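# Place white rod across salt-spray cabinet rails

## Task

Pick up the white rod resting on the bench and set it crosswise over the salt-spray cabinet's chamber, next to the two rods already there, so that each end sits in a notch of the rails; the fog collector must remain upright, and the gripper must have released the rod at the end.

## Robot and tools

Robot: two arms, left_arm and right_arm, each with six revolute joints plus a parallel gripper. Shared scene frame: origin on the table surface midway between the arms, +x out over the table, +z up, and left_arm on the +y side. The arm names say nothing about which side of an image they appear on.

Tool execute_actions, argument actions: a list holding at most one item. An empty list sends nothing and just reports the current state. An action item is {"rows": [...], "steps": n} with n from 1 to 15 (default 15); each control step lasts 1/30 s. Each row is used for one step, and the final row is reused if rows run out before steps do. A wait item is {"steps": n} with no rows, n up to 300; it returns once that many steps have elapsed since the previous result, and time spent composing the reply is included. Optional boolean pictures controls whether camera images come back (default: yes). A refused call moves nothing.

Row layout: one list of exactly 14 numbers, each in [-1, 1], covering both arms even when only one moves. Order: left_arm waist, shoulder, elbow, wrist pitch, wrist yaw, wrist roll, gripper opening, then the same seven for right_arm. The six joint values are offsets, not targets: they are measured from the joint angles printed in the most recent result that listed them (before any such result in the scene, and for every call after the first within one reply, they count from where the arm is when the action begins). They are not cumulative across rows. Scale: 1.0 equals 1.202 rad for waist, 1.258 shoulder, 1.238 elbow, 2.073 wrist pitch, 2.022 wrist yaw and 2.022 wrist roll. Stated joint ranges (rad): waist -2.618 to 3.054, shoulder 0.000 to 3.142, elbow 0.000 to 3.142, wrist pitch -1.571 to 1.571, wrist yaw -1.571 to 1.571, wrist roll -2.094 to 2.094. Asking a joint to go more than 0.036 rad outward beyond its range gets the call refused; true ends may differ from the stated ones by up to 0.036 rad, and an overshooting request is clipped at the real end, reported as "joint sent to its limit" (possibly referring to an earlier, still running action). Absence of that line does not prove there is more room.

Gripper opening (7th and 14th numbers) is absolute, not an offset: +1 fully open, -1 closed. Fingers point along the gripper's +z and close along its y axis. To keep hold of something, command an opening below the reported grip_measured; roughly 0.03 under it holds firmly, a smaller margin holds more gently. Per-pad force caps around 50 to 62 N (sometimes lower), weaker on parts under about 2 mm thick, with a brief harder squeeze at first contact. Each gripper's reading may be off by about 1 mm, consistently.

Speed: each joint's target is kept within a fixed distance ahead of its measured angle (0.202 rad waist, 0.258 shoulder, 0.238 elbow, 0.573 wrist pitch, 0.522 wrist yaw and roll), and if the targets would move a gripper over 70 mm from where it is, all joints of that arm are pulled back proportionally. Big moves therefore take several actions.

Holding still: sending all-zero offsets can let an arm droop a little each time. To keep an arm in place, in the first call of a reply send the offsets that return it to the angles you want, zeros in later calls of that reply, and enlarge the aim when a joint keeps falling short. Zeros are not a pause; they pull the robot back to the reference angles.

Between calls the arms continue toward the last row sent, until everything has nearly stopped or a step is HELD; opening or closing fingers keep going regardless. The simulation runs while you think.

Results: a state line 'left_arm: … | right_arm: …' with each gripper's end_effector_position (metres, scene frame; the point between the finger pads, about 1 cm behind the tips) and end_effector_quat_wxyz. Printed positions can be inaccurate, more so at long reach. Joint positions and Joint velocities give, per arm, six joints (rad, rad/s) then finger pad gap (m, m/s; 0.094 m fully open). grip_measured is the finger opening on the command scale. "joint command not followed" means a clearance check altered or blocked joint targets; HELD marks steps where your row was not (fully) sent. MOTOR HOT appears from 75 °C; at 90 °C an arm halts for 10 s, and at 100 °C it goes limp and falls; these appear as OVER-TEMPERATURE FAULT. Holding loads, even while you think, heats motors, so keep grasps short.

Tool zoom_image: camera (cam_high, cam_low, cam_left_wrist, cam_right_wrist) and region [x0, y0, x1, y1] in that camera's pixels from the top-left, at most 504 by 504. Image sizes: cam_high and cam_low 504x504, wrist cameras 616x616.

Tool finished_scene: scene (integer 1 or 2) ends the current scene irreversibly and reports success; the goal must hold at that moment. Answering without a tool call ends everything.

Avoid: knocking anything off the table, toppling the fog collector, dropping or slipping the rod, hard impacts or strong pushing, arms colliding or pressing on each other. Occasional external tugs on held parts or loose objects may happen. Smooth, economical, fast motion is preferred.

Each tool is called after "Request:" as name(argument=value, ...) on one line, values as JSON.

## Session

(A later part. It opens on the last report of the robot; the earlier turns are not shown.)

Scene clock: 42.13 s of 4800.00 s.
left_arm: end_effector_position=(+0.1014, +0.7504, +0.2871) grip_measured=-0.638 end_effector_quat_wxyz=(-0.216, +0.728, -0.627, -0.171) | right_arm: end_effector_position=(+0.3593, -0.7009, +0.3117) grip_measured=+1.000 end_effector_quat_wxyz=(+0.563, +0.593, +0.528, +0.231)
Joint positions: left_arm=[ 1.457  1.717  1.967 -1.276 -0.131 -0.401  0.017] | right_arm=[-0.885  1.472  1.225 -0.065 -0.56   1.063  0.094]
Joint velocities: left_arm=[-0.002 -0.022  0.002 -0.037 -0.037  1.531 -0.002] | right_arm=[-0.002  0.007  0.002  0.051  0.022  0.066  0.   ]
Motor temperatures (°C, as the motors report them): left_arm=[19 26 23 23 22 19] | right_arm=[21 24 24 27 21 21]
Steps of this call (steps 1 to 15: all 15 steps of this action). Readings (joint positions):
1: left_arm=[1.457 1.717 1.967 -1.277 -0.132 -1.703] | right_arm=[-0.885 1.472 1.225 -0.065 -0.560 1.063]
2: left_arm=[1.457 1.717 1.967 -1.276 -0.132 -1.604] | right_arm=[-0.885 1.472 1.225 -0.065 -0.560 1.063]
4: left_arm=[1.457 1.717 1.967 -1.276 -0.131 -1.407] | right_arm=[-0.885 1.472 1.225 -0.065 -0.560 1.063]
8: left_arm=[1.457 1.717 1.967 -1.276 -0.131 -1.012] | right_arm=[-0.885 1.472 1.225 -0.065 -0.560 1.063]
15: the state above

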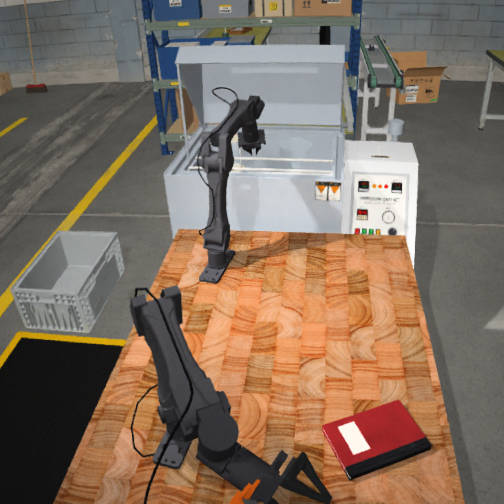

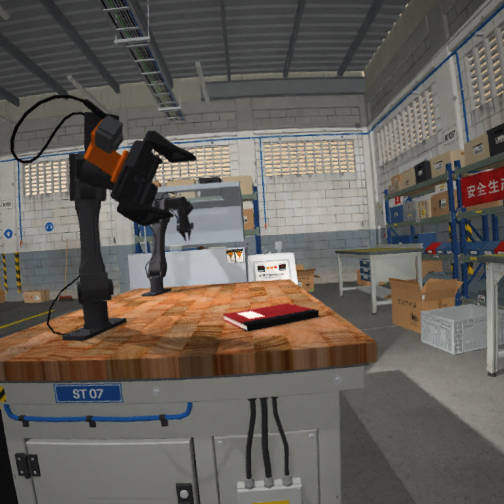

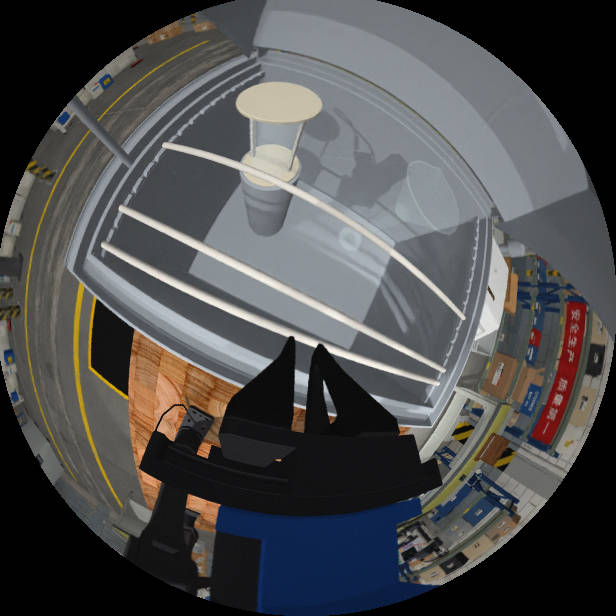

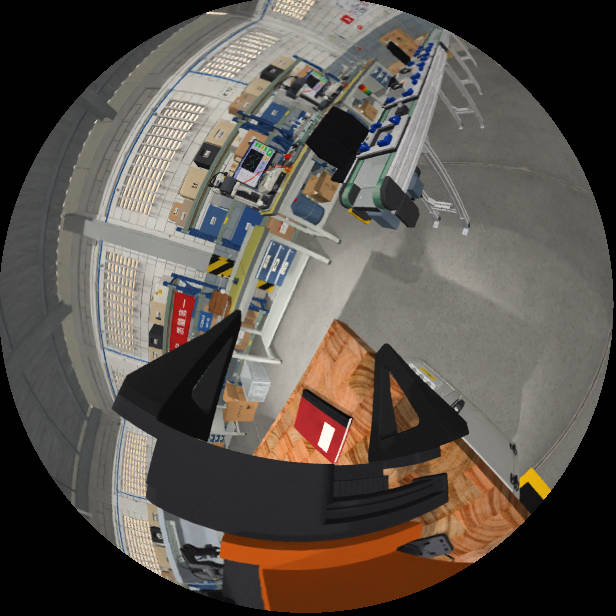

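Request:
execute_actions(actions=[{"rows":[[0,0,0,-0.025,0,-0.71,-0.62,0,0,0,0,0,0,1]],"steps":15}], pictures=false)

Request:
execute_actions(actions=[{"steps":15}], pictures=false)

Request:
execute_actions(actions=[{"rows":[[0,0.08,-0.08,-0.015,0,0,-0.62,0,0,0,0,0,0,1]],"steps":15}])

Scene clock: 43.30 s of 4800.00 s.
left_arm: end_effector_position=(+0.0999, +0.7439, +0.2832) grip_measured=-0.622 end_effector_quat_wxyz=(-0.260, +0.959, -0.113, -0.022) | right_arm: end_effector_position=(+0.3593, -0.7009, +0.3117) grip_measured=+1.000 end_effector_quat_wxyz=(+0.563, +0.593, +0.528, +0.231)
Joint positions: left_arm=[ 1.457  1.717  1.967 -1.307 -0.129 -1.592  0.018] | right_arm=[-0.885  1.472  1.225 -0.065 -0.56   1.063  0.094]
Joint velocities: left_arm=[-0.017  0.002 -0.002 -0.037  0.037 -1.575  0.   ] | right_arm=[ 0.002  0.002 -0.007 -0.037  0.037 -0.022  0.   ]
Motor temperatures (°C, as the motors report them): left_arm=[19 26 23 23 22 19] | right_arm=[21 24 24 27 21 21]
Steps of this call (steps 1 to 20: the robot went on to your last target; steps 21 to 35: all 15 steps of this action). Readings (joint positions):
21: left_arm=[1.457 1.717 1.967 -1.279 -0.130 -0.261] | right_arm=[-0.885 1.472 1.225 -0.065 -0.560 1.063]
22: left_arm=[1.457 1.717 1.967 -1.285 -0.130 -0.361] | right_arm=[-0.885 1.472 1.225 -0.065 -0.560 1.063]
24: left_arm=[1.457 1.717 1.967 -1.296 -0.129 -0.561] | right_arm=[-0.885 1.472 1.225 -0.065 -0.560 1.063]
28: left_arm=[1.457 1.717 1.967 -1.305 -0.129 -0.962] | right_arm=[-0.885 1.472 1.225 -0.065 -0.560 1.063]
35: the state above

Scene clock: 43.80 s of 4800.00 s.
left_arm: end_effector_position=(+0.0999, +0.7439, +0.2832) grip_measured=-0.622 end_effector_quat_wxyz=(-0.261, +0.965, -0.001, +0.008) | right_arm: end_effector_position=(+0.3593, -0.7009, +0.3117) grip_measured=+1.000 end_effector_quat_wxyz=(+0.563, +0.593, +0.528, +0.231)
Joint positions: left_arm=[ 1.457  1.717  1.967 -1.307 -0.129 -1.825  0.018] | right_arm=[-0.885  1.472  1.225 -0.065 -0.56   1.063  0.094]
Joint velocities: left_arm=[-0.002 -0.002 -0.012 -0.022 -0.007 -0.081 -0.001] | right_arm=[ 0.002  0.002 -0.002 -0.037 -0.022 -0.081  0.   ]
Motor temperatures (°C, as the motors report them): left_arm=[19 26 23 23 22 19] | right_arm=[21 24 24 27 21 21]
Steps of this call (steps 1 to 15: the robot went on to your last target). Readings (joint positions):
1: left_arm=[1.457 1.717 1.967 -1.307 -0.129 -1.641] | right_arm=[-0.885 1.472 1.225 -0.065 -0.560 1.063]
2: left_arm=[1.457 1.717 1.967 -1.307 -0.129 -1.680] | right_arm=[-0.885 1.472 1.225 -0.065 -0.560 1.063]
4: left_arm=[1.457 1.717 1.967 -1.307 -0.129 -1.735] | right_arm=[-0.885 1.472 1.225 -0.065 -0.560 1.063]
8: left_arm=[1.457 1.717 1.967 -1.307 -0.129 -1.793] | right_arm=[-0.885 1.472 1.225 -0.065 -0.560 1.063]
15: the state above

Scene clock: 44.30 s of 4800.00 s.
left_arm: end_effector_position=(+0.1006, +0.7435, +0.2058) grip_measured=-0.622 end_effector_quat_wxyz=(-0.156, +0.987, -0.008, -0.020) | right_arm: end_effector_position=(+0.3593, -0.7009, +0.3117) grip_measured=+1.000 end_effector_quat_wxyz=(+0.563, +0.593, +0.528, +0.231)
Joint positions: left_arm=[ 1.457  1.833  1.87  -1.316 -0.124 -1.825  0.018] | right_arm=[-0.885  1.472  1.225 -0.065 -0.56   1.063  0.094]
Joint velocities: left_arm=[ 0.012  0.002  0.007  0.051 -0.037 -0.037 -0.   ] | right_arm=[ 0.002 -0.002 -0.012  0.007  0.007 -0.007  0.   ]
Motor temperatures (°C, as the motors report them): left_arm=[19 26 23 23 22 19] | right_arm=[21 24 24 27 21 21]
Steps of this call (steps 1 to 15: all 15 steps of this action). Readings (joint positions):
1: left_arm=[1.457 1.722 1.958 -1.305 -0.129 -1.825] | right_arm=[-0.885 1.472 1.225 -0.065 -0.560 1.063]
2: left_arm=[1.457 1.728 1.944 -1.305 -0.129 -1.825] | right_arm=[-0.885 1.472 1.225 -0.065 -0.560 1.063]
4: left_arm=[1.457 1.760 1.915 -1.308 -0.129 -1.825] | right_arm=[-0.885 1.472 1.225 -0.065 -0.560 1.063]
8: left_arm=[1.457 1.828 1.875 -1.311 -0.126 -1.825] | right_arm=[-0.885 1.472 1.225 -0.065 -0.560 1.063]
15: the state above

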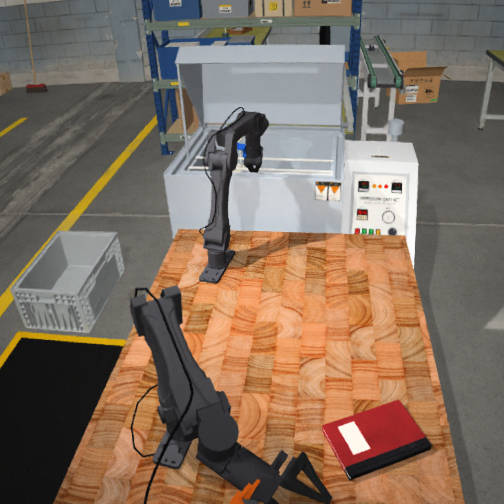

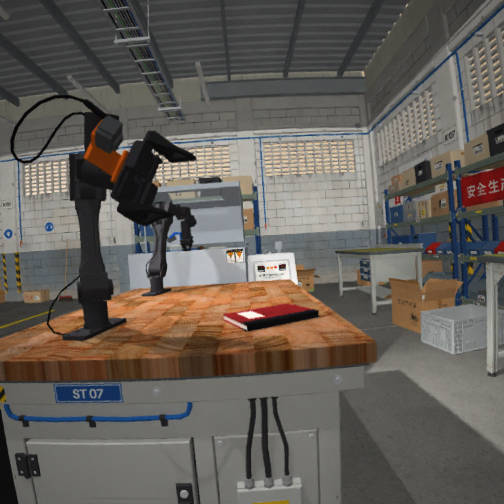

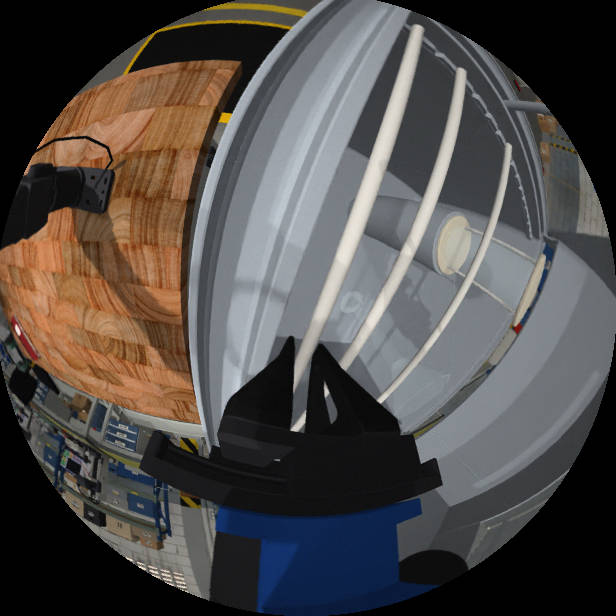

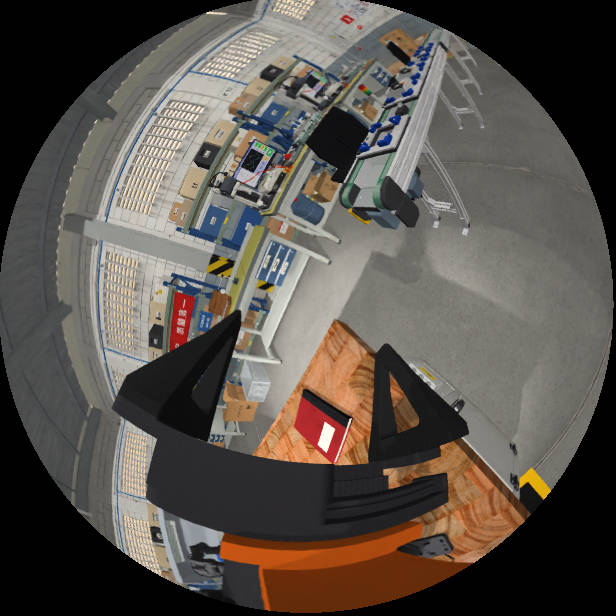

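Straddling. Lower, close, then rotate and advance.

Request:
execute_actions(actions=[{"rows":[[0,0.025,0,0,0,0,-0.62,0,0,0,0,0,0,1],[0,0.025,0,0,0,0,-0.62,0,0,0,0,0,0,1],[0,0.025,0,0,0,0,-0.62,0,0,0,0,0,0,1],[0,0.025,0,0,0,0,-0.62,0,0,0,0,0,0,1],[0,0.025,0,0,0,0,-0.62,0,0,0,0,0,0,1],[0,0.025,0,0,0,0,-0.68,0,0,0,0,0,0,1],[0,0.025,0,0,0,0,-0.73,0,0,0,0,0,0,1],[0,0.025,0,0,0,0,-0.78,0,0,0,0,0,0,1],[0,0.025,0,0,0,0,-0.82,0,0,0,0,0,0,1],[0,0.025,0,0,0,0,-0.86,0,0,0,0,0,0,1]],"steps":15}], pictures=false)

Request:
execute_actions(actions=[{"rows":[[0,0,0,0.012,0,0.04,-0.86,0,0,0,0,0,0,1]],"steps":15}])

Request:
zoom_image(camera="cam_left_wrist", region=[340,0,540,200])

Scene clock: 45.97 s of 4800.00 s.
left_arm: end_effector_position=(+0.1019, +0.7467, +0.1993) grip_measured=-0.823 end_effector_quat_wxyz=(-0.151, +0.988, -0.006, -0.020) | right_arm: end_effector_position=(+0.3593, -0.7009, +0.3117) grip_measured=+1.000 end_effector_quat_wxyz=(+0.563, +0.593, +0.528, +0.231)
Joint positions: left_arm=[ 1.457  1.852  1.87  -1.308 -0.122 -1.83   0.008] | right_arm=[-0.885  1.472  1.225 -0.065 -0.56   1.063  0.094]
Joint velocities: left_arm=[-0.007 -0.007 -0.022  0.007 -0.007 -0.066 -0.001] | right_arm=[-0.002  0.022  0.012  0.007  0.022  0.037  0.   ]
Motor temperatures (°C, as the motors report them): left_arm=[19 26 23 23 22 19] | right_arm=[21 24 24 27 21 21]
Steps of this call (steps 1 to 15: the robot went on to your last target; steps 16 to 35: nothing new was sent; steps 36 to 50: all 15 steps of this action). Readings (joint positions):
36: left_arm=[1.457 1.835 1.870 -1.316 -0.124 -1.825] | right_arm=[-0.885 1.472 1.225 -0.065 -0.560 1.063]
37: left_arm=[1.457 1.837 1.870 -1.315 -0.124 -1.825] | right_arm=[-0.885 1.472 1.225 -0.065 -0.560 1.063]
39: left_arm=[1.457 1.843 1.870 -1.314 -0.123 -1.825] | right_arm=[-0.885 1.472 1.225 -0.065 -0.560 1.063]
43: left_arm=[1.457 1.851 1.870 -1.308 -0.122 -1.825] | right_arm=[-0.885 1.472 1.225 -0.065 -0.560 1.063]
50: the state above

Scene clock: 46.47 s of 4800.00 s.
left_arm: end_effector_position=(+0.1029, +0.7549, +0.2020) grip_measured=-0.823 end_effector_quat_wxyz=(-0.168, +0.985, -0.026, -0.023) | right_arm: end_effector_position=(+0.3593, -0.7009, +0.3117) grip_measured=+1.000 end_effector_quat_wxyz=(+0.563, +0.593, +0.528, +0.231)
Joint positions: left_arm=[ 1.457  1.852  1.87  -1.273 -0.13  -1.787  0.008] | right_arm=[-0.885  1.472  1.225 -0.065 -0.56   1.063  0.094]
Joint velocities: left_arm=[-0.017  0.012 -0.037 -0.037  0.022  0.022  0.001] | right_arm=[ 0.002 -0.012 -0.007 -0.066 -0.051 -0.007  0.   ]
Motor temperatures (°C, as the motors report them): left_arm=[19 26 23 23 22 19] | right_arm=[21 24 24 27 21 21]
Steps of this call (steps 1 to 15: all 15 steps of this action). Readings (joint positions):
1: left_arm=[1.457 1.852 1.870 -1.305 -0.122 -1.822] | right_arm=[-0.885 1.472 1.225 -0.065 -0.560 1.063]
2: left_arm=[1.457 1.852 1.870 -1.298 -0.122 -1.814] | right_arm=[-0.885 1.472 1.225 -0.065 -0.560 1.063]
4: left_arm=[1.457 1.852 1.870 -1.287 -0.125 -1.803] | right_arm=[-0.885 1.472 1.225 -0.065 -0.560 1.063]
8: left_arm=[1.457 1.852 1.870 -1.278 -0.129 -1.792] | right_arm=[-0.885 1.472 1.225 -0.065 -0.560 1.063]
15: the state above

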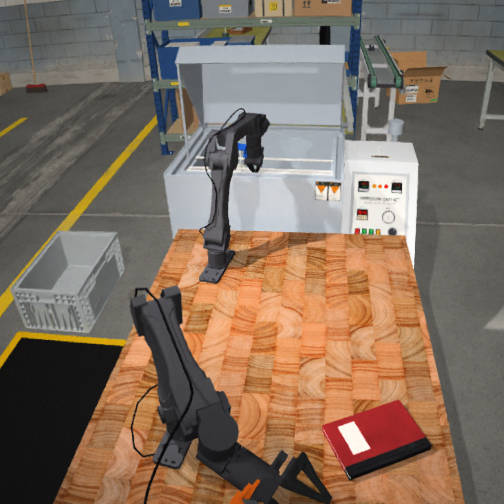

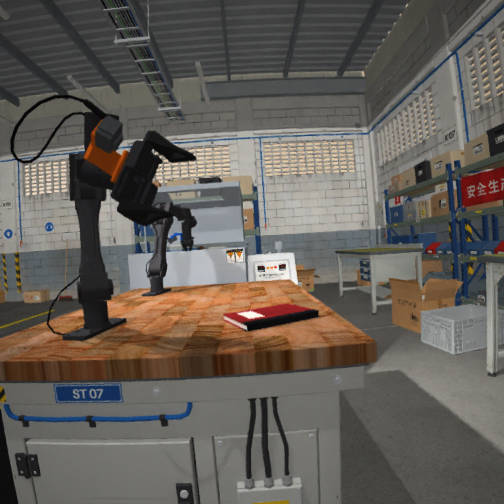

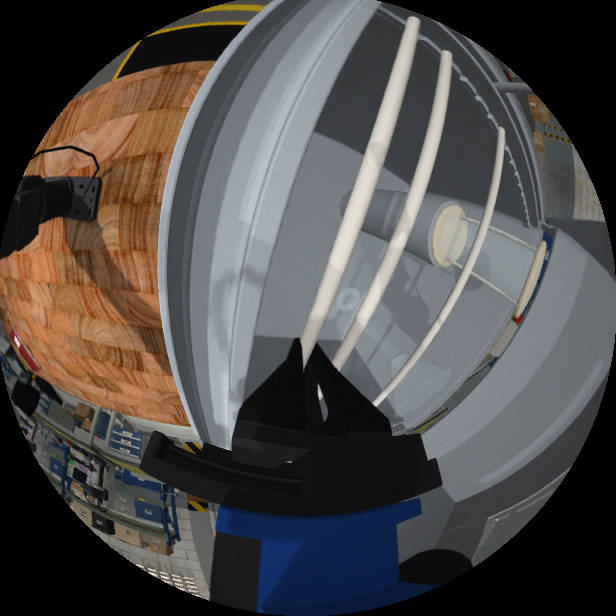

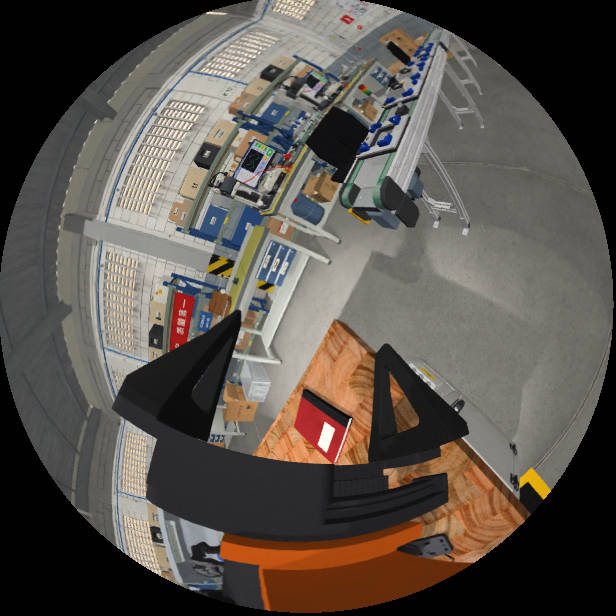

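Region (340, 0, 540, 200) of cam_left_wrist's 616x616 image, scaled by 2.520, with more detail than that image has.

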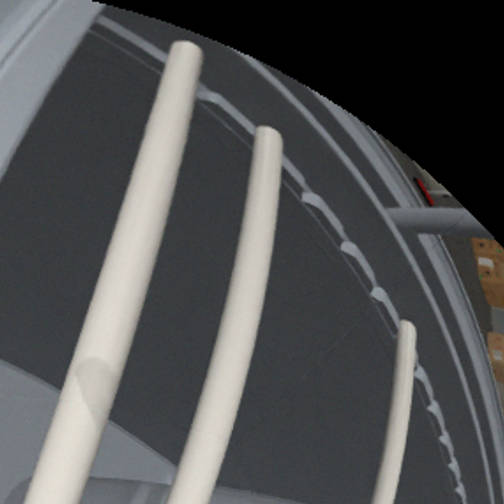

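A bit more roll plus a light press, then release.

Request:
execute_actions(actions=[{"rows":[[0,0.02,0,0,0,0.025,-0.86,0,0,0,0,0,0,1]],"steps":15}], pictures=false)

Request:
execute_actions(actions=[{"rows":[[0,0,0,0,0,0,-0.8,0,0,0,0,0,0,1],[0,0,0,0,0,0,-0.75,0,0,0,0,0,0,1],[0,0,0,0,0,0,-0.68,0,0,0,0,0,0,1],[0,0,0,0,0,0,-0.55,0,0,0,0,0,0,1]],"steps":10}], pictures=false)

Request:
execute_actions(actions=[{"rows":[[0,-0.09,0.09,0,0,0,-0.55,0,0,0,0,0,0,1]],"steps":15}], pictures=false)

Request:
execute_actions(actions=[{"rows":[[0,0,0.02,0,0,0.9,-0.55,0,0,0,0,0,0,1]],"steps":15}])

Request:
zoom_image(camera="cam_left_wrist", region=[380,270,520,410])

Request:
zoom_image(camera="cam_left_wrist", region=[70,150,210,290])

Scene clock: 47.87 s of 4800.00 s.
left_arm: end_effector_position=(+0.1031, +0.7587, +0.2001) grip_measured=-0.823 end_effector_quat_wxyz=(-0.171, +0.984, -0.031, -0.026) | right_arm: end_effector_position=(+0.3593, -0.7009, +0.3117) grip_measured=+1.000 end_effector_quat_wxyz=(+0.563, +0.593, +0.528, +0.231)
Joint positions: left_arm=[ 1.457  1.859  1.87  -1.26  -0.135 -1.775  0.008] | right_arm=[-0.885  1.472  1.225 -0.065 -0.56   1.063  0.094]
Joint velocities: left_arm=[ 0.017 -0.007 -0.002 -0.037 -0.037  0.007 -0.002] | right_arm=[ 0.022 -0.012 -0.007  0.022 -0.022  0.007  0.   ]
Motor temperatures (°C, as the motors report them): left_arm=[19 26 23 23 22 19] | right_arm=[21 24 24 27 21 21]
Steps of this call (steps 1 to 15: the robot went on to your last target; steps 16 to 27: nothing new was sent; steps 28 to 42: all 15 steps of this action). Readings (joint positions):
28: left_arm=[1.457 1.853 1.870 -1.271 -0.131 -1.784] | right_arm=[-0.885 1.472 1.225 -0.065 -0.560 1.063]
29: left_arm=[1.457 1.854 1.870 -1.269 -0.132 -1.782] | right_arm=[-0.885 1.472 1.225 -0.065 -0.560 1.063]
31: left_arm=[1.457 1.859 1.870 -1.265 -0.134 -1.779] | right_arm=[-0.885 1.472 1.225 -0.065 -0.560 1.063]
35: left_arm=[1.457 1.859 1.870 -1.261 -0.135 -1.777] | right_arm=[-0.885 1.472 1.225 -0.065 -0.560 1.063]
42: the state above

Scene clock: 48.20 s of 4800.00 s.
left_arm: end_effector_position=(+0.1036, +0.7589, +0.2002) grip_measured=-0.552 end_effector_quat_wxyz=(-0.172, +0.984, -0.030, -0.024) | right_arm: end_effector_position=(+0.3593, -0.7009, +0.3117) grip_measured=+1.000 end_effector_quat_wxyz=(+0.563, +0.593, +0.528, +0.231)
Joint positions: left_arm=[ 1.457  1.859  1.87  -1.258 -0.133 -1.778  0.021] | right_arm=[-0.885  1.472  1.225 -0.065 -0.56   1.063  0.094]
Joint velocities: left_arm=[-0.012  0.012 -0.012 -0.007  0.066  0.037  0.001] | right_arm=[-0.017 -0.007 -0.007  0.007  0.037  0.066  0.   ]
Motor temperatures (°C, as the motors report them): left_arm=[19 26 23 23 22 19] | right_arm=[21 24 24 27 21 21]
Steps of this call (steps 1 to 10: all 10 steps of this action). Readings (joint positions):
1: left_arm=[1.457 1.859 1.870 -1.259 -0.135 -1.777] | right_arm=[-0.885 1.472 1.225 -0.065 -0.560 1.063]
2: left_arm=[1.457 1.859 1.870 -1.259 -0.136 -1.778] | right_arm=[-0.885 1.472 1.225 -0.065 -0.560 1.063]
4: left_arm=[1.457 1.859 1.870 -1.258 -0.134 -1.778] | right_arm=[-0.885 1.472 1.225 -0.065 -0.560 1.063]
8: left_arm=[1.457 1.859 1.870 -1.258 -0.133 -1.778] | right_arm=[-0.885 1.472 1.225 -0.065 -0.560 1.063]
10: the state above

Scene clock: 48.70 s of 4800.00 s.
left_arm: end_effector_position=(+0.1046, +0.7598, +0.2864) grip_measured=-0.552 end_effector_quat_wxyz=(-0.284, +0.959, -0.021, +0.008) | right_arm: end_effector_position=(+0.3593, -0.7009, +0.3117) grip_measured=+1.000 end_effector_quat_wxyz=(+0.563, +0.593, +0.528, +0.231)
Joint positions: left_arm=[ 1.457  1.736  1.975 -1.247 -0.129 -1.778  0.021] | right_arm=[-0.885  1.472  1.225 -0.065 -0.56   1.063  0.094]
Joint velocities: left_arm=[-0.007 -0.002 -0.002  0.007  0.007  0.007  0.001] | right_arm=[ 0.007 -0.007 -0.007  0.051 -0.007 -0.022  0.   ]
Motor temperatures (°C, as the motors report them): left_arm=[19 26 23 23 22 19] | right_arm=[21 24 24 27 21 21]
Steps of this call (steps 1 to 15: all 15 steps of this action). Readings (joint positions):
1: left_arm=[1.457 1.855 1.878 -1.261 -0.131 -1.778] | right_arm=[-0.885 1.472 1.225 -0.065 -0.560 1.063]
2: left_arm=[1.457 1.848 1.892 -1.261 -0.130 -1.778] | right_arm=[-0.885 1.472 1.225 -0.065 -0.560 1.063]
4: left_arm=[1.457 1.816 1.925 -1.258 -0.129 -1.778] | right_arm=[-0.885 1.472 1.225 -0.065 -0.560 1.063]
8: left_arm=[1.457 1.745 1.969 -1.248 -0.129 -1.778] | right_arm=[-0.885 1.472 1.225 -0.065 -0.560 1.063]
15: the state above

Scene clock: 49.20 s of 4800.00 s.
left_arm: end_effector_position=(+0.1050, +0.7601, +0.2866) grip_measured=-0.552 end_effector_quat_wxyz=(-0.219, +0.702, -0.653, -0.182) | right_arm: end_effector_position=(+0.3593, -0.7009, +0.3117) grip_measured=+1.000 end_effector_quat_wxyz=(+0.563, +0.593, +0.528, +0.231)
Joint positions: left_arm=[ 1.457  1.736  1.975 -1.245 -0.127 -0.323  0.021] | right_arm=[-0.885  1.472  1.225 -0.065 -0.56   1.063  0.094]
Joint velocities: left_arm=[-0.002 -0.002 -0.017  0.11  -0.022  2.381  0.   ] | right_arm=[-0.007  0.012  0.002 -0.022 -0.037  0.051  0.   ]
Motor temperatures (°C, as the motors report them): left_arm=[19 26 23 23 22 19] | right_arm=[21 24 24 27 21 21]
Steps of this call (steps 1 to 15: all 15 steps of this action). Readings (joint positions):
1: left_arm=[1.457 1.736 1.975 -1.247 -0.128 -1.697] | right_arm=[-0.885 1.472 1.225 -0.065 -0.560 1.063]
2: left_arm=[1.457 1.736 1.975 -1.246 -0.127 -1.597] | right_arm=[-0.885 1.472 1.225 -0.065 -0.560 1.063]
4: left_arm=[1.457 1.736 1.975 -1.245 -0.127 -1.400] | right_arm=[-0.885 1.472 1.225 -0.065 -0.560 1.063]
8: left_arm=[1.457 1.736 1.975 -1.245 -0.127 -1.005] | right_arm=[-0.885 1.472 1.225 -0.065 -0.560 1.063]
15: the state above

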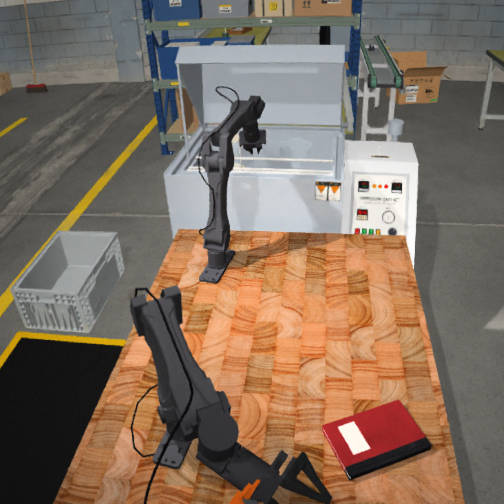

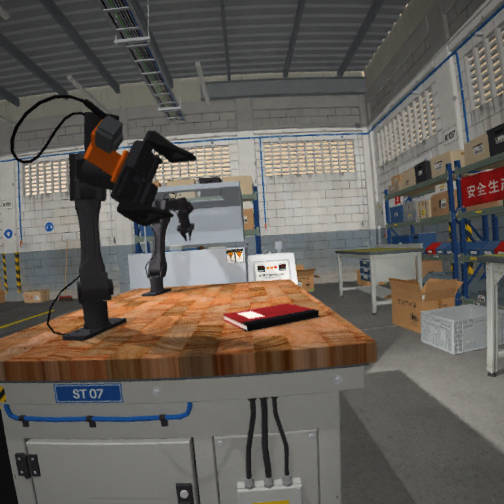

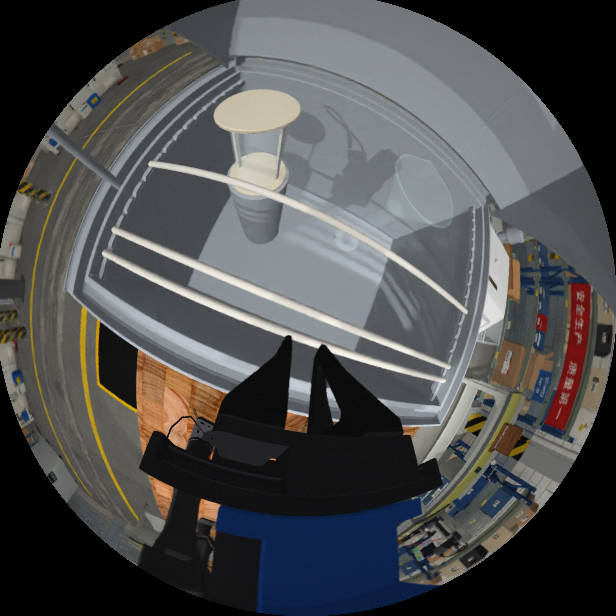

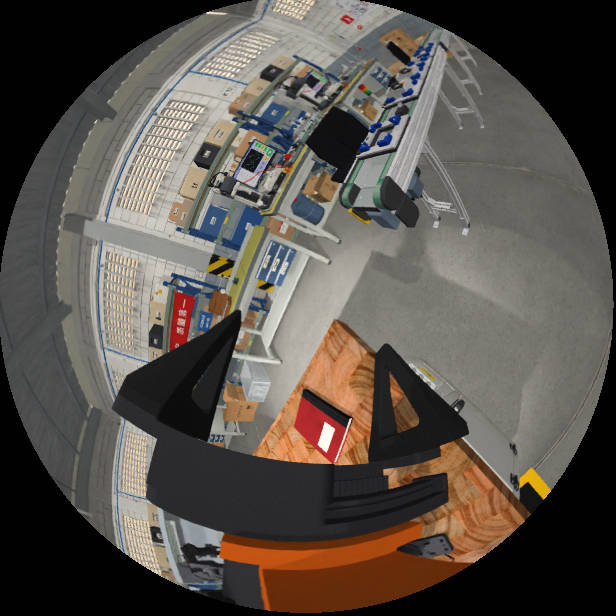

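Region (380, 270, 520, 410) of cam_left_wrist's 616x616 image, scaled by 3.600, with more detail than that image has.

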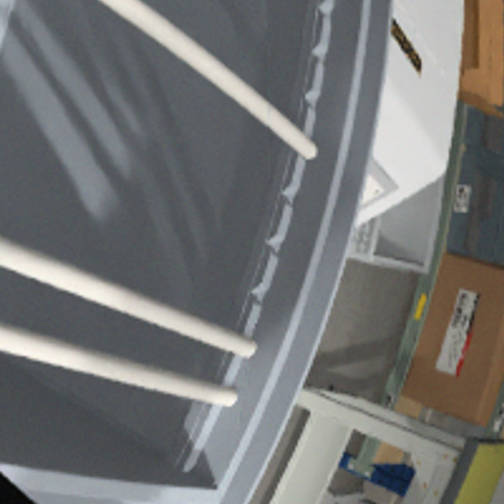

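Region (70, 150, 210, 290) of cam_left_wrist's 616x616 image, scaled by 3.600, with more detail than that image has.

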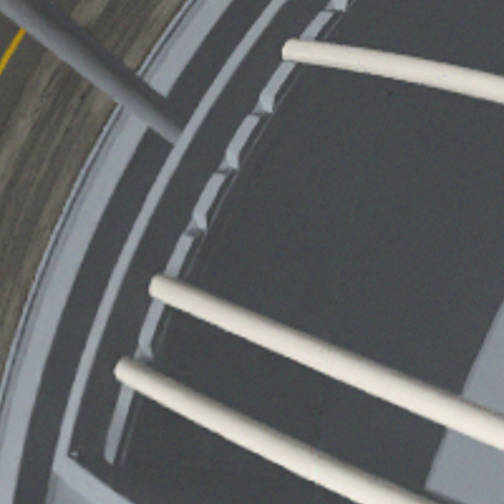

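Request:
execute_actions(actions=[])

Request:
zoom_image(camera="cam_left_wrist", region=[90,250,190,350])

Scene clock: 52.67 s of 4800.00 s.
left_arm: end_effector_position=(+0.1050, +0.7601, +0.2866) grip_measured=-0.552 end_effector_quat_wxyz=(+0.183, -0.574, +0.767, +0.218) | right_arm: end_effector_position=(+0.3593, -0.7009, +0.3117) grip_measured=+1.000 end_effector_quat_wxyz=(+0.563, +0.593, +0.528, +0.231)
Joint positions: left_arm=[ 1.457  1.736  1.975 -1.245 -0.127  0.034  0.021] | right_arm=[-0.885  1.472  1.225 -0.065 -0.56   1.063  0.094]
Joint velocities: left_arm=[ 0.012  0.022 -0.012  0.081  0.007 -0.022  0.   ] | right_arm=[ 0.002 -0.017  0.002  0.007 -0.007 -0.066  0.   ]
Motor temperatures (°C, as the motors report them): left_arm=[19 26 23 23 22 19] | right_arm=[21 24 24 27 21 21]
Steps of this call (steps 1 to 45: the robot went on to your last target; steps 46 to 90: nothing new was sent; then 0.47 s passed at rest). Readings (joint positions):
1: left_arm=[1.457 1.736 1.975 -1.245 -0.127 -0.252] | right_arm=[-0.885 1.472 1.225 -0.065 -0.560 1.063]
2: left_arm=[1.457 1.736 1.975 -1.245 -0.127 -0.195] | right_arm=[-0.885 1.472 1.225 -0.065 -0.560 1.063]
4: left_arm=[1.457 1.736 1.975 -1.245 -0.127 -0.112] | right_arm=[-0.885 1.472 1.225 -0.065 -0.560 1.063]
8: left_arm=[1.457 1.736 1.975 -1.245 -0.127 -0.026] | right_arm=[-0.885 1.472 1.225 -0.065 -0.560 1.063]
90: the state above
All arms were judged still, so your last target was given up. Only a new action makes them travel on or press farther. Fingers that are still opening or closing keep moving.

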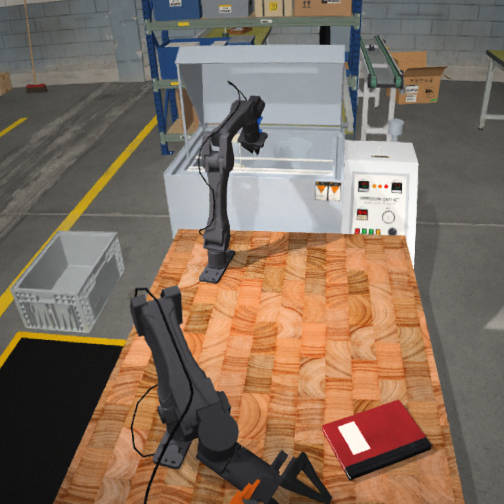

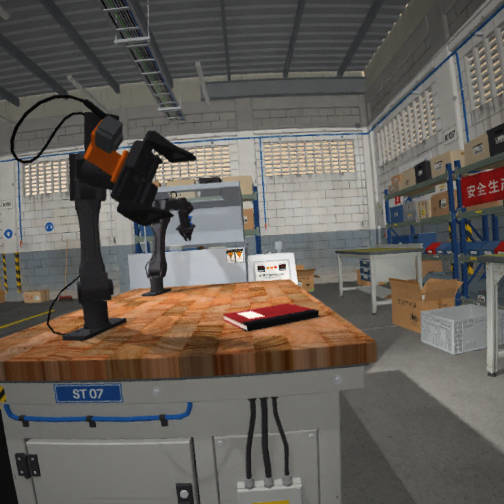

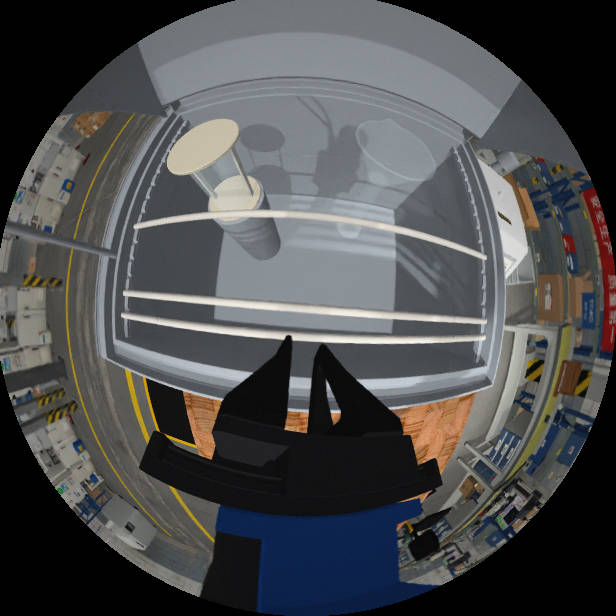

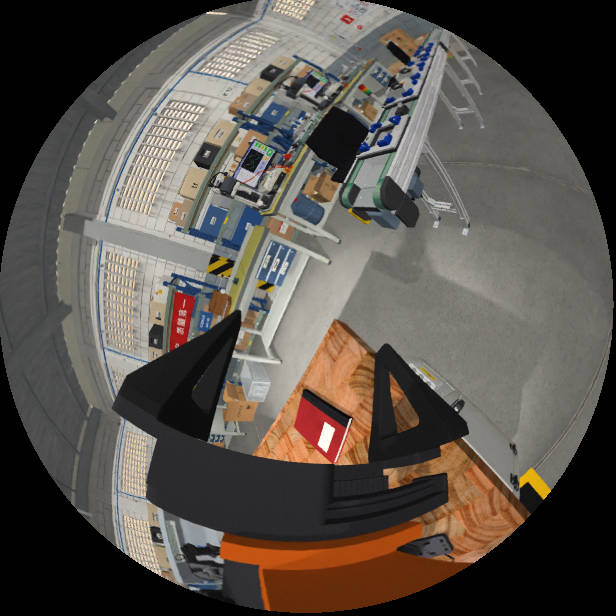

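Region (90, 250, 190, 350) of cam_left_wrist's 616x616 image, scaled by 5.040, with more detail than that image has.

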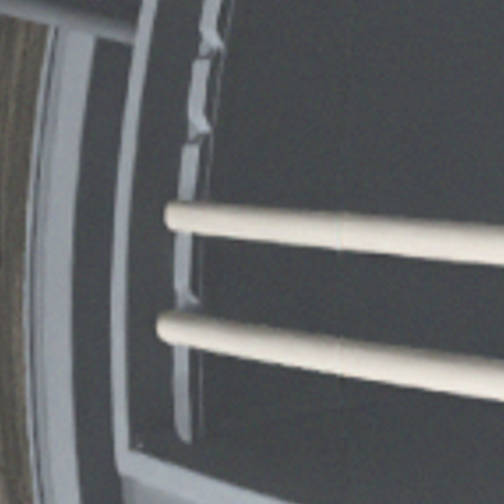

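Request:
execute_actions(actions=[{"rows":[[0,0,0,-0.02,0,-0.895,-0.6,0,0,0,0,0,0,1]],"steps":15}], pictures=false)

Request:
execute_actions(actions=[{"steps":20}], pictures=false)

Request:
execute_actions(actions=[{"rows":[[0,0.085,-0.085,-0.012,0,0,-0.6,0,0,0,0,0,0,1]],"steps":15}], pictures=false)

Request:
execute_actions(actions=[{"rows":[[0,0,0,0.015,0,0,-0.6,0,0,0,0,0,0,1]],"steps":15}])

Request:
zoom_image(camera="cam_left_wrist", region=[340,0,540,200])

Scene clock: 54.33 s of 4800.00 s.
left_arm: end_effector_position=(+0.1040, +0.7555, +0.2837) grip_measured=-0.598 end_effector_quat_wxyz=(-0.271, +0.944, -0.186, -0.040) | right_arm: end_effector_position=(+0.3593, -0.7009, +0.3117) grip_measured=+1.000 end_effector_quat_wxyz=(+0.563, +0.593, +0.528, +0.231)
Joint positions: left_arm=[ 1.457  1.736  1.975 -1.268 -0.125 -1.435  0.019] | right_arm=[-0.885  1.472  1.225 -0.065 -0.56   1.063  0.094]
Joint velocities: left_arm=[-0.002 -0.007  0.017  0.022  0.007 -2.205 -0.   ] | right_arm=[-0.012  0.002  0.002 -0.037 -0.022 -0.022  0.   ]
Motor temperatures (°C, as the motors report them): left_arm=[19 26 23 23 22 19] | right_arm=[21 24 24 27 21 21]
Steps of this call (steps 1 to 35: nothing new was sent; steps 36 to 50: all 15 steps of this action). Readings (joint positions):
36: left_arm=[1.457 1.736 1.975 -1.248 -0.126 -0.048] | right_arm=[-0.885 1.472 1.225 -0.065 -0.560 1.063]
37: left_arm=[1.457 1.736 1.975 -1.252 -0.126 -0.149] | right_arm=[-0.885 1.472 1.225 -0.065 -0.560 1.063]
39: left_arm=[1.457 1.736 1.975 -1.260 -0.126 -0.348] | right_arm=[-0.885 1.472 1.225 -0.065 -0.560 1.063]
43: left_arm=[1.457 1.736 1.975 -1.267 -0.126 -0.748] | right_arm=[-0.885 1.472 1.225 -0.065 -0.560 1.063]
50: the state above

Scene clock: 55.00 s of 4800.00 s.
left_arm: end_effector_position=(+0.1040, +0.7554, +0.2837) grip_measured=-0.598 end_effector_quat_wxyz=(-0.274, +0.961, -0.027, +0.006) | right_arm: end_effector_position=(+0.3593, -0.7009, +0.3117) grip_measured=+1.000 end_effector_quat_wxyz=(+0.563, +0.593, +0.528, +0.231)
Joint positions: left_arm=[ 1.457  1.736  1.975 -1.268 -0.125 -1.769  0.019] | right_arm=[-0.885  1.472  1.225 -0.065 -0.56   1.063  0.094]
Joint velocities: left_arm=[-0.002 -0.002  0.002  0.007 -0.051 -0.066 -0.001] | right_arm=[-0.007  0.007 -0.002 -0.007 -0.095 -0.007  0.   ]
Motor temperatures (°C, as the motors report them): left_arm=[19 26 23 23 22 19] | right_arm=[21 24 24 27 21 21]
Steps of this call (steps 1 to 20: the robot went on to your last target). Readings (joint positions):
1: left_arm=[1.457 1.736 1.975 -1.268 -0.125 -1.503] | right_arm=[-0.885 1.472 1.225 -0.065 -0.560 1.063]
2: left_arm=[1.457 1.736 1.975 -1.268 -0.125 -1.558] | right_arm=[-0.885 1.472 1.225 -0.065 -0.560 1.063]
4: left_arm=[1.457 1.736 1.975 -1.268 -0.125 -1.636] | right_arm=[-0.885 1.472 1.225 -0.065 -0.560 1.063]
8: left_arm=[1.457 1.736 1.975 -1.268 -0.125 -1.717] | right_arm=[-0.885 1.472 1.225 -0.065 -0.560 1.063]
20: the state above

Scene clock: 55.50 s of 4800.00 s.
left_arm: end_effector_position=(+0.1049, +0.7555, +0.1992) grip_measured=-0.598 end_effector_quat_wxyz=(-0.164, +0.986, -0.036, -0.020) | right_arm: end_effector_position=(+0.3593, -0.7009, +0.3117) grip_measured=+1.000 end_effector_quat_wxyz=(+0.563, +0.593, +0.528, +0.231)
Joint positions: left_arm=[ 1.457  1.859  1.87  -1.271 -0.12  -1.769  0.019] | right_arm=[-0.885  1.472  1.225 -0.065 -0.56   1.063  0.094]
Joint velocities: left_arm=[ 0.007 -0.007 -0.007 -0.081  0.007  0.007  0.   ] | right_arm=[-0.002  0.002 -0.002 -0.037 -0.037 -0.022  0.   ]
Motor temperatures (°C, as the motors report them): left_arm=[19 26 23 23 22 19] | right_arm=[21 24 24 27 21 21]
Steps of this call (steps 1 to 15: all 15 steps of this action). Readings (joint positions):
1: left_arm=[1.457 1.741 1.965 -1.265 -0.125 -1.769] | right_arm=[-0.885 1.472 1.225 -0.065 -0.560 1.063]
2: left_arm=[1.457 1.747 1.951 -1.264 -0.125 -1.769] | right_arm=[-0.885 1.472 1.225 -0.065 -0.560 1.063]
4: left_arm=[1.457 1.780 1.920 -1.264 -0.125 -1.769] | right_arm=[-0.885 1.472 1.225 -0.065 -0.560 1.063]
8: left_arm=[1.457 1.853 1.877 -1.268 -0.122 -1.769] | right_arm=[-0.885 1.472 1.225 -0.065 -0.560 1.063]
15: the state above

Scene clock: 56.00 s of 4800.00 s.
left_arm: end_effector_position=(+0.1073, +0.7625, +0.2016) grip_measured=-0.598 end_effector_quat_wxyz=(-0.179, +0.983, -0.035, -0.015) | right_arm: end_effector_position=(+0.3593, -0.7009, +0.3117) grip_measured=+1.000 end_effector_quat_wxyz=(+0.563, +0.593, +0.528, +0.231)
Joint positions: left_arm=[ 1.457  1.859  1.87  -1.24  -0.118 -1.769  0.019] | right_arm=[-0.885  1.472  1.225 -0.065 -0.56   1.063  0.094]
Joint velocities: left_arm=[-0.007 -0.012 -0.027 -0.066  0.066 -0.051  0.001] | right_arm=[-0.002  0.002 -0.007 -0.007 -0.066  0.022  0.   ]
Motor temperatures (°C, as the motors report them): left_arm=[19 26 23 23 22 19] | right_arm=[21 24 24 27 21 21]
Steps of this call (steps 1 to 15: all 15 steps of this action). Readings (joint positions):
1: left_arm=[1.457 1.859 1.870 -1.268 -0.120 -1.769] | right_arm=[-0.885 1.472 1.225 -0.065 -0.560 1.063]
2: left_arm=[1.457 1.859 1.870 -1.263 -0.119 -1.769] | right_arm=[-0.885 1.472 1.225 -0.065 -0.560 1.063]
4: left_arm=[1.457 1.859 1.870 -1.253 -0.119 -1.769] | right_arm=[-0.885 1.472 1.225 -0.065 -0.560 1.063]
8: left_arm=[1.457 1.859 1.870 -1.244 -0.118 -1.769] | right_arm=[-0.885 1.472 1.225 -0.065 -0.560 1.063]
15: the state above

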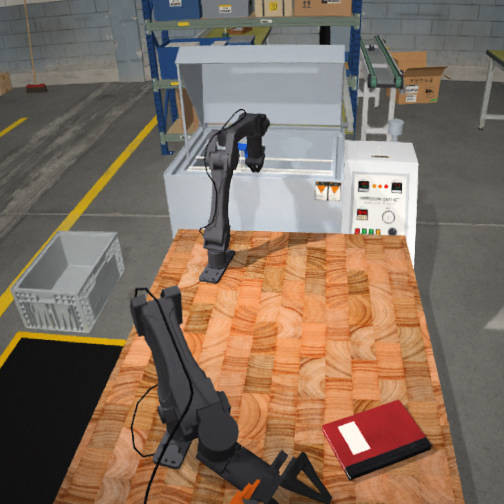

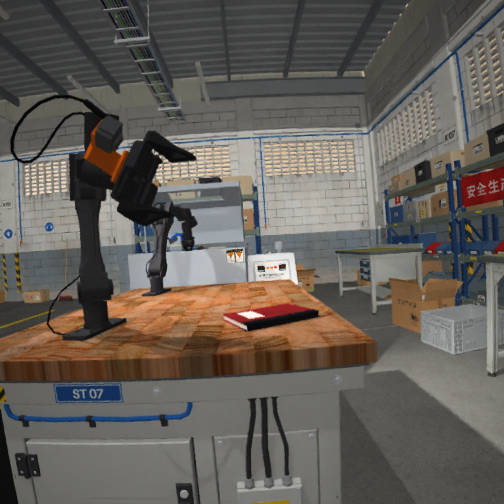

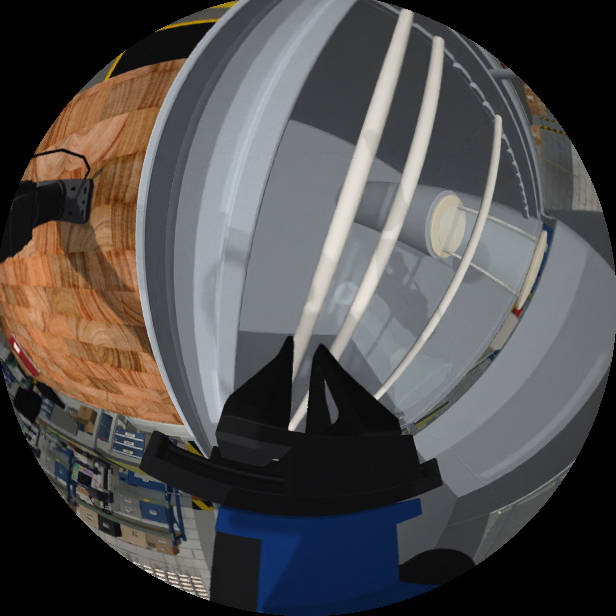

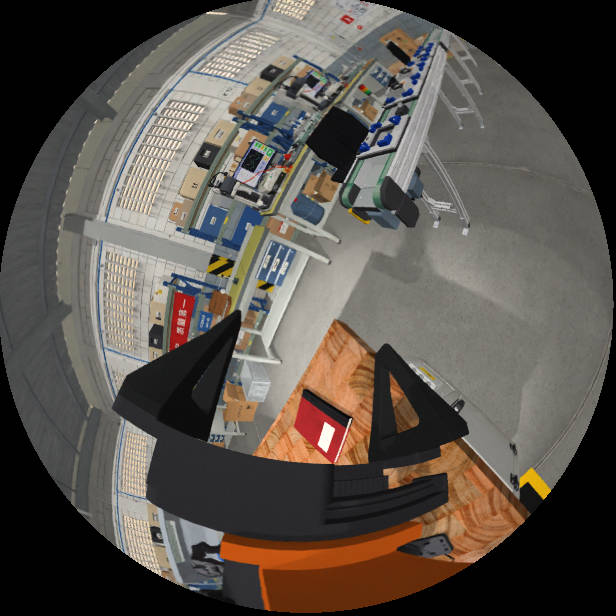

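Region (340, 0, 540, 200) of cam_left_wrist's 616x616 image, scaled by 2.520, with more detail than that image has.

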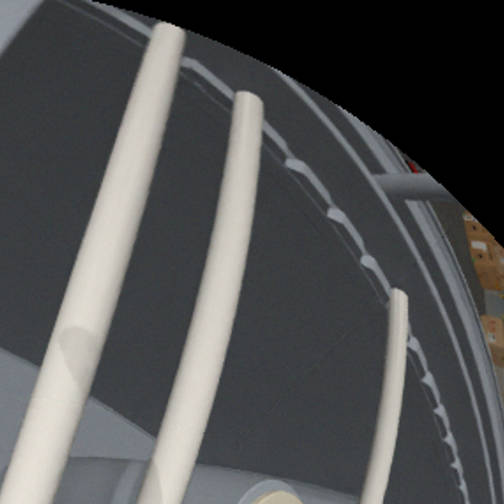

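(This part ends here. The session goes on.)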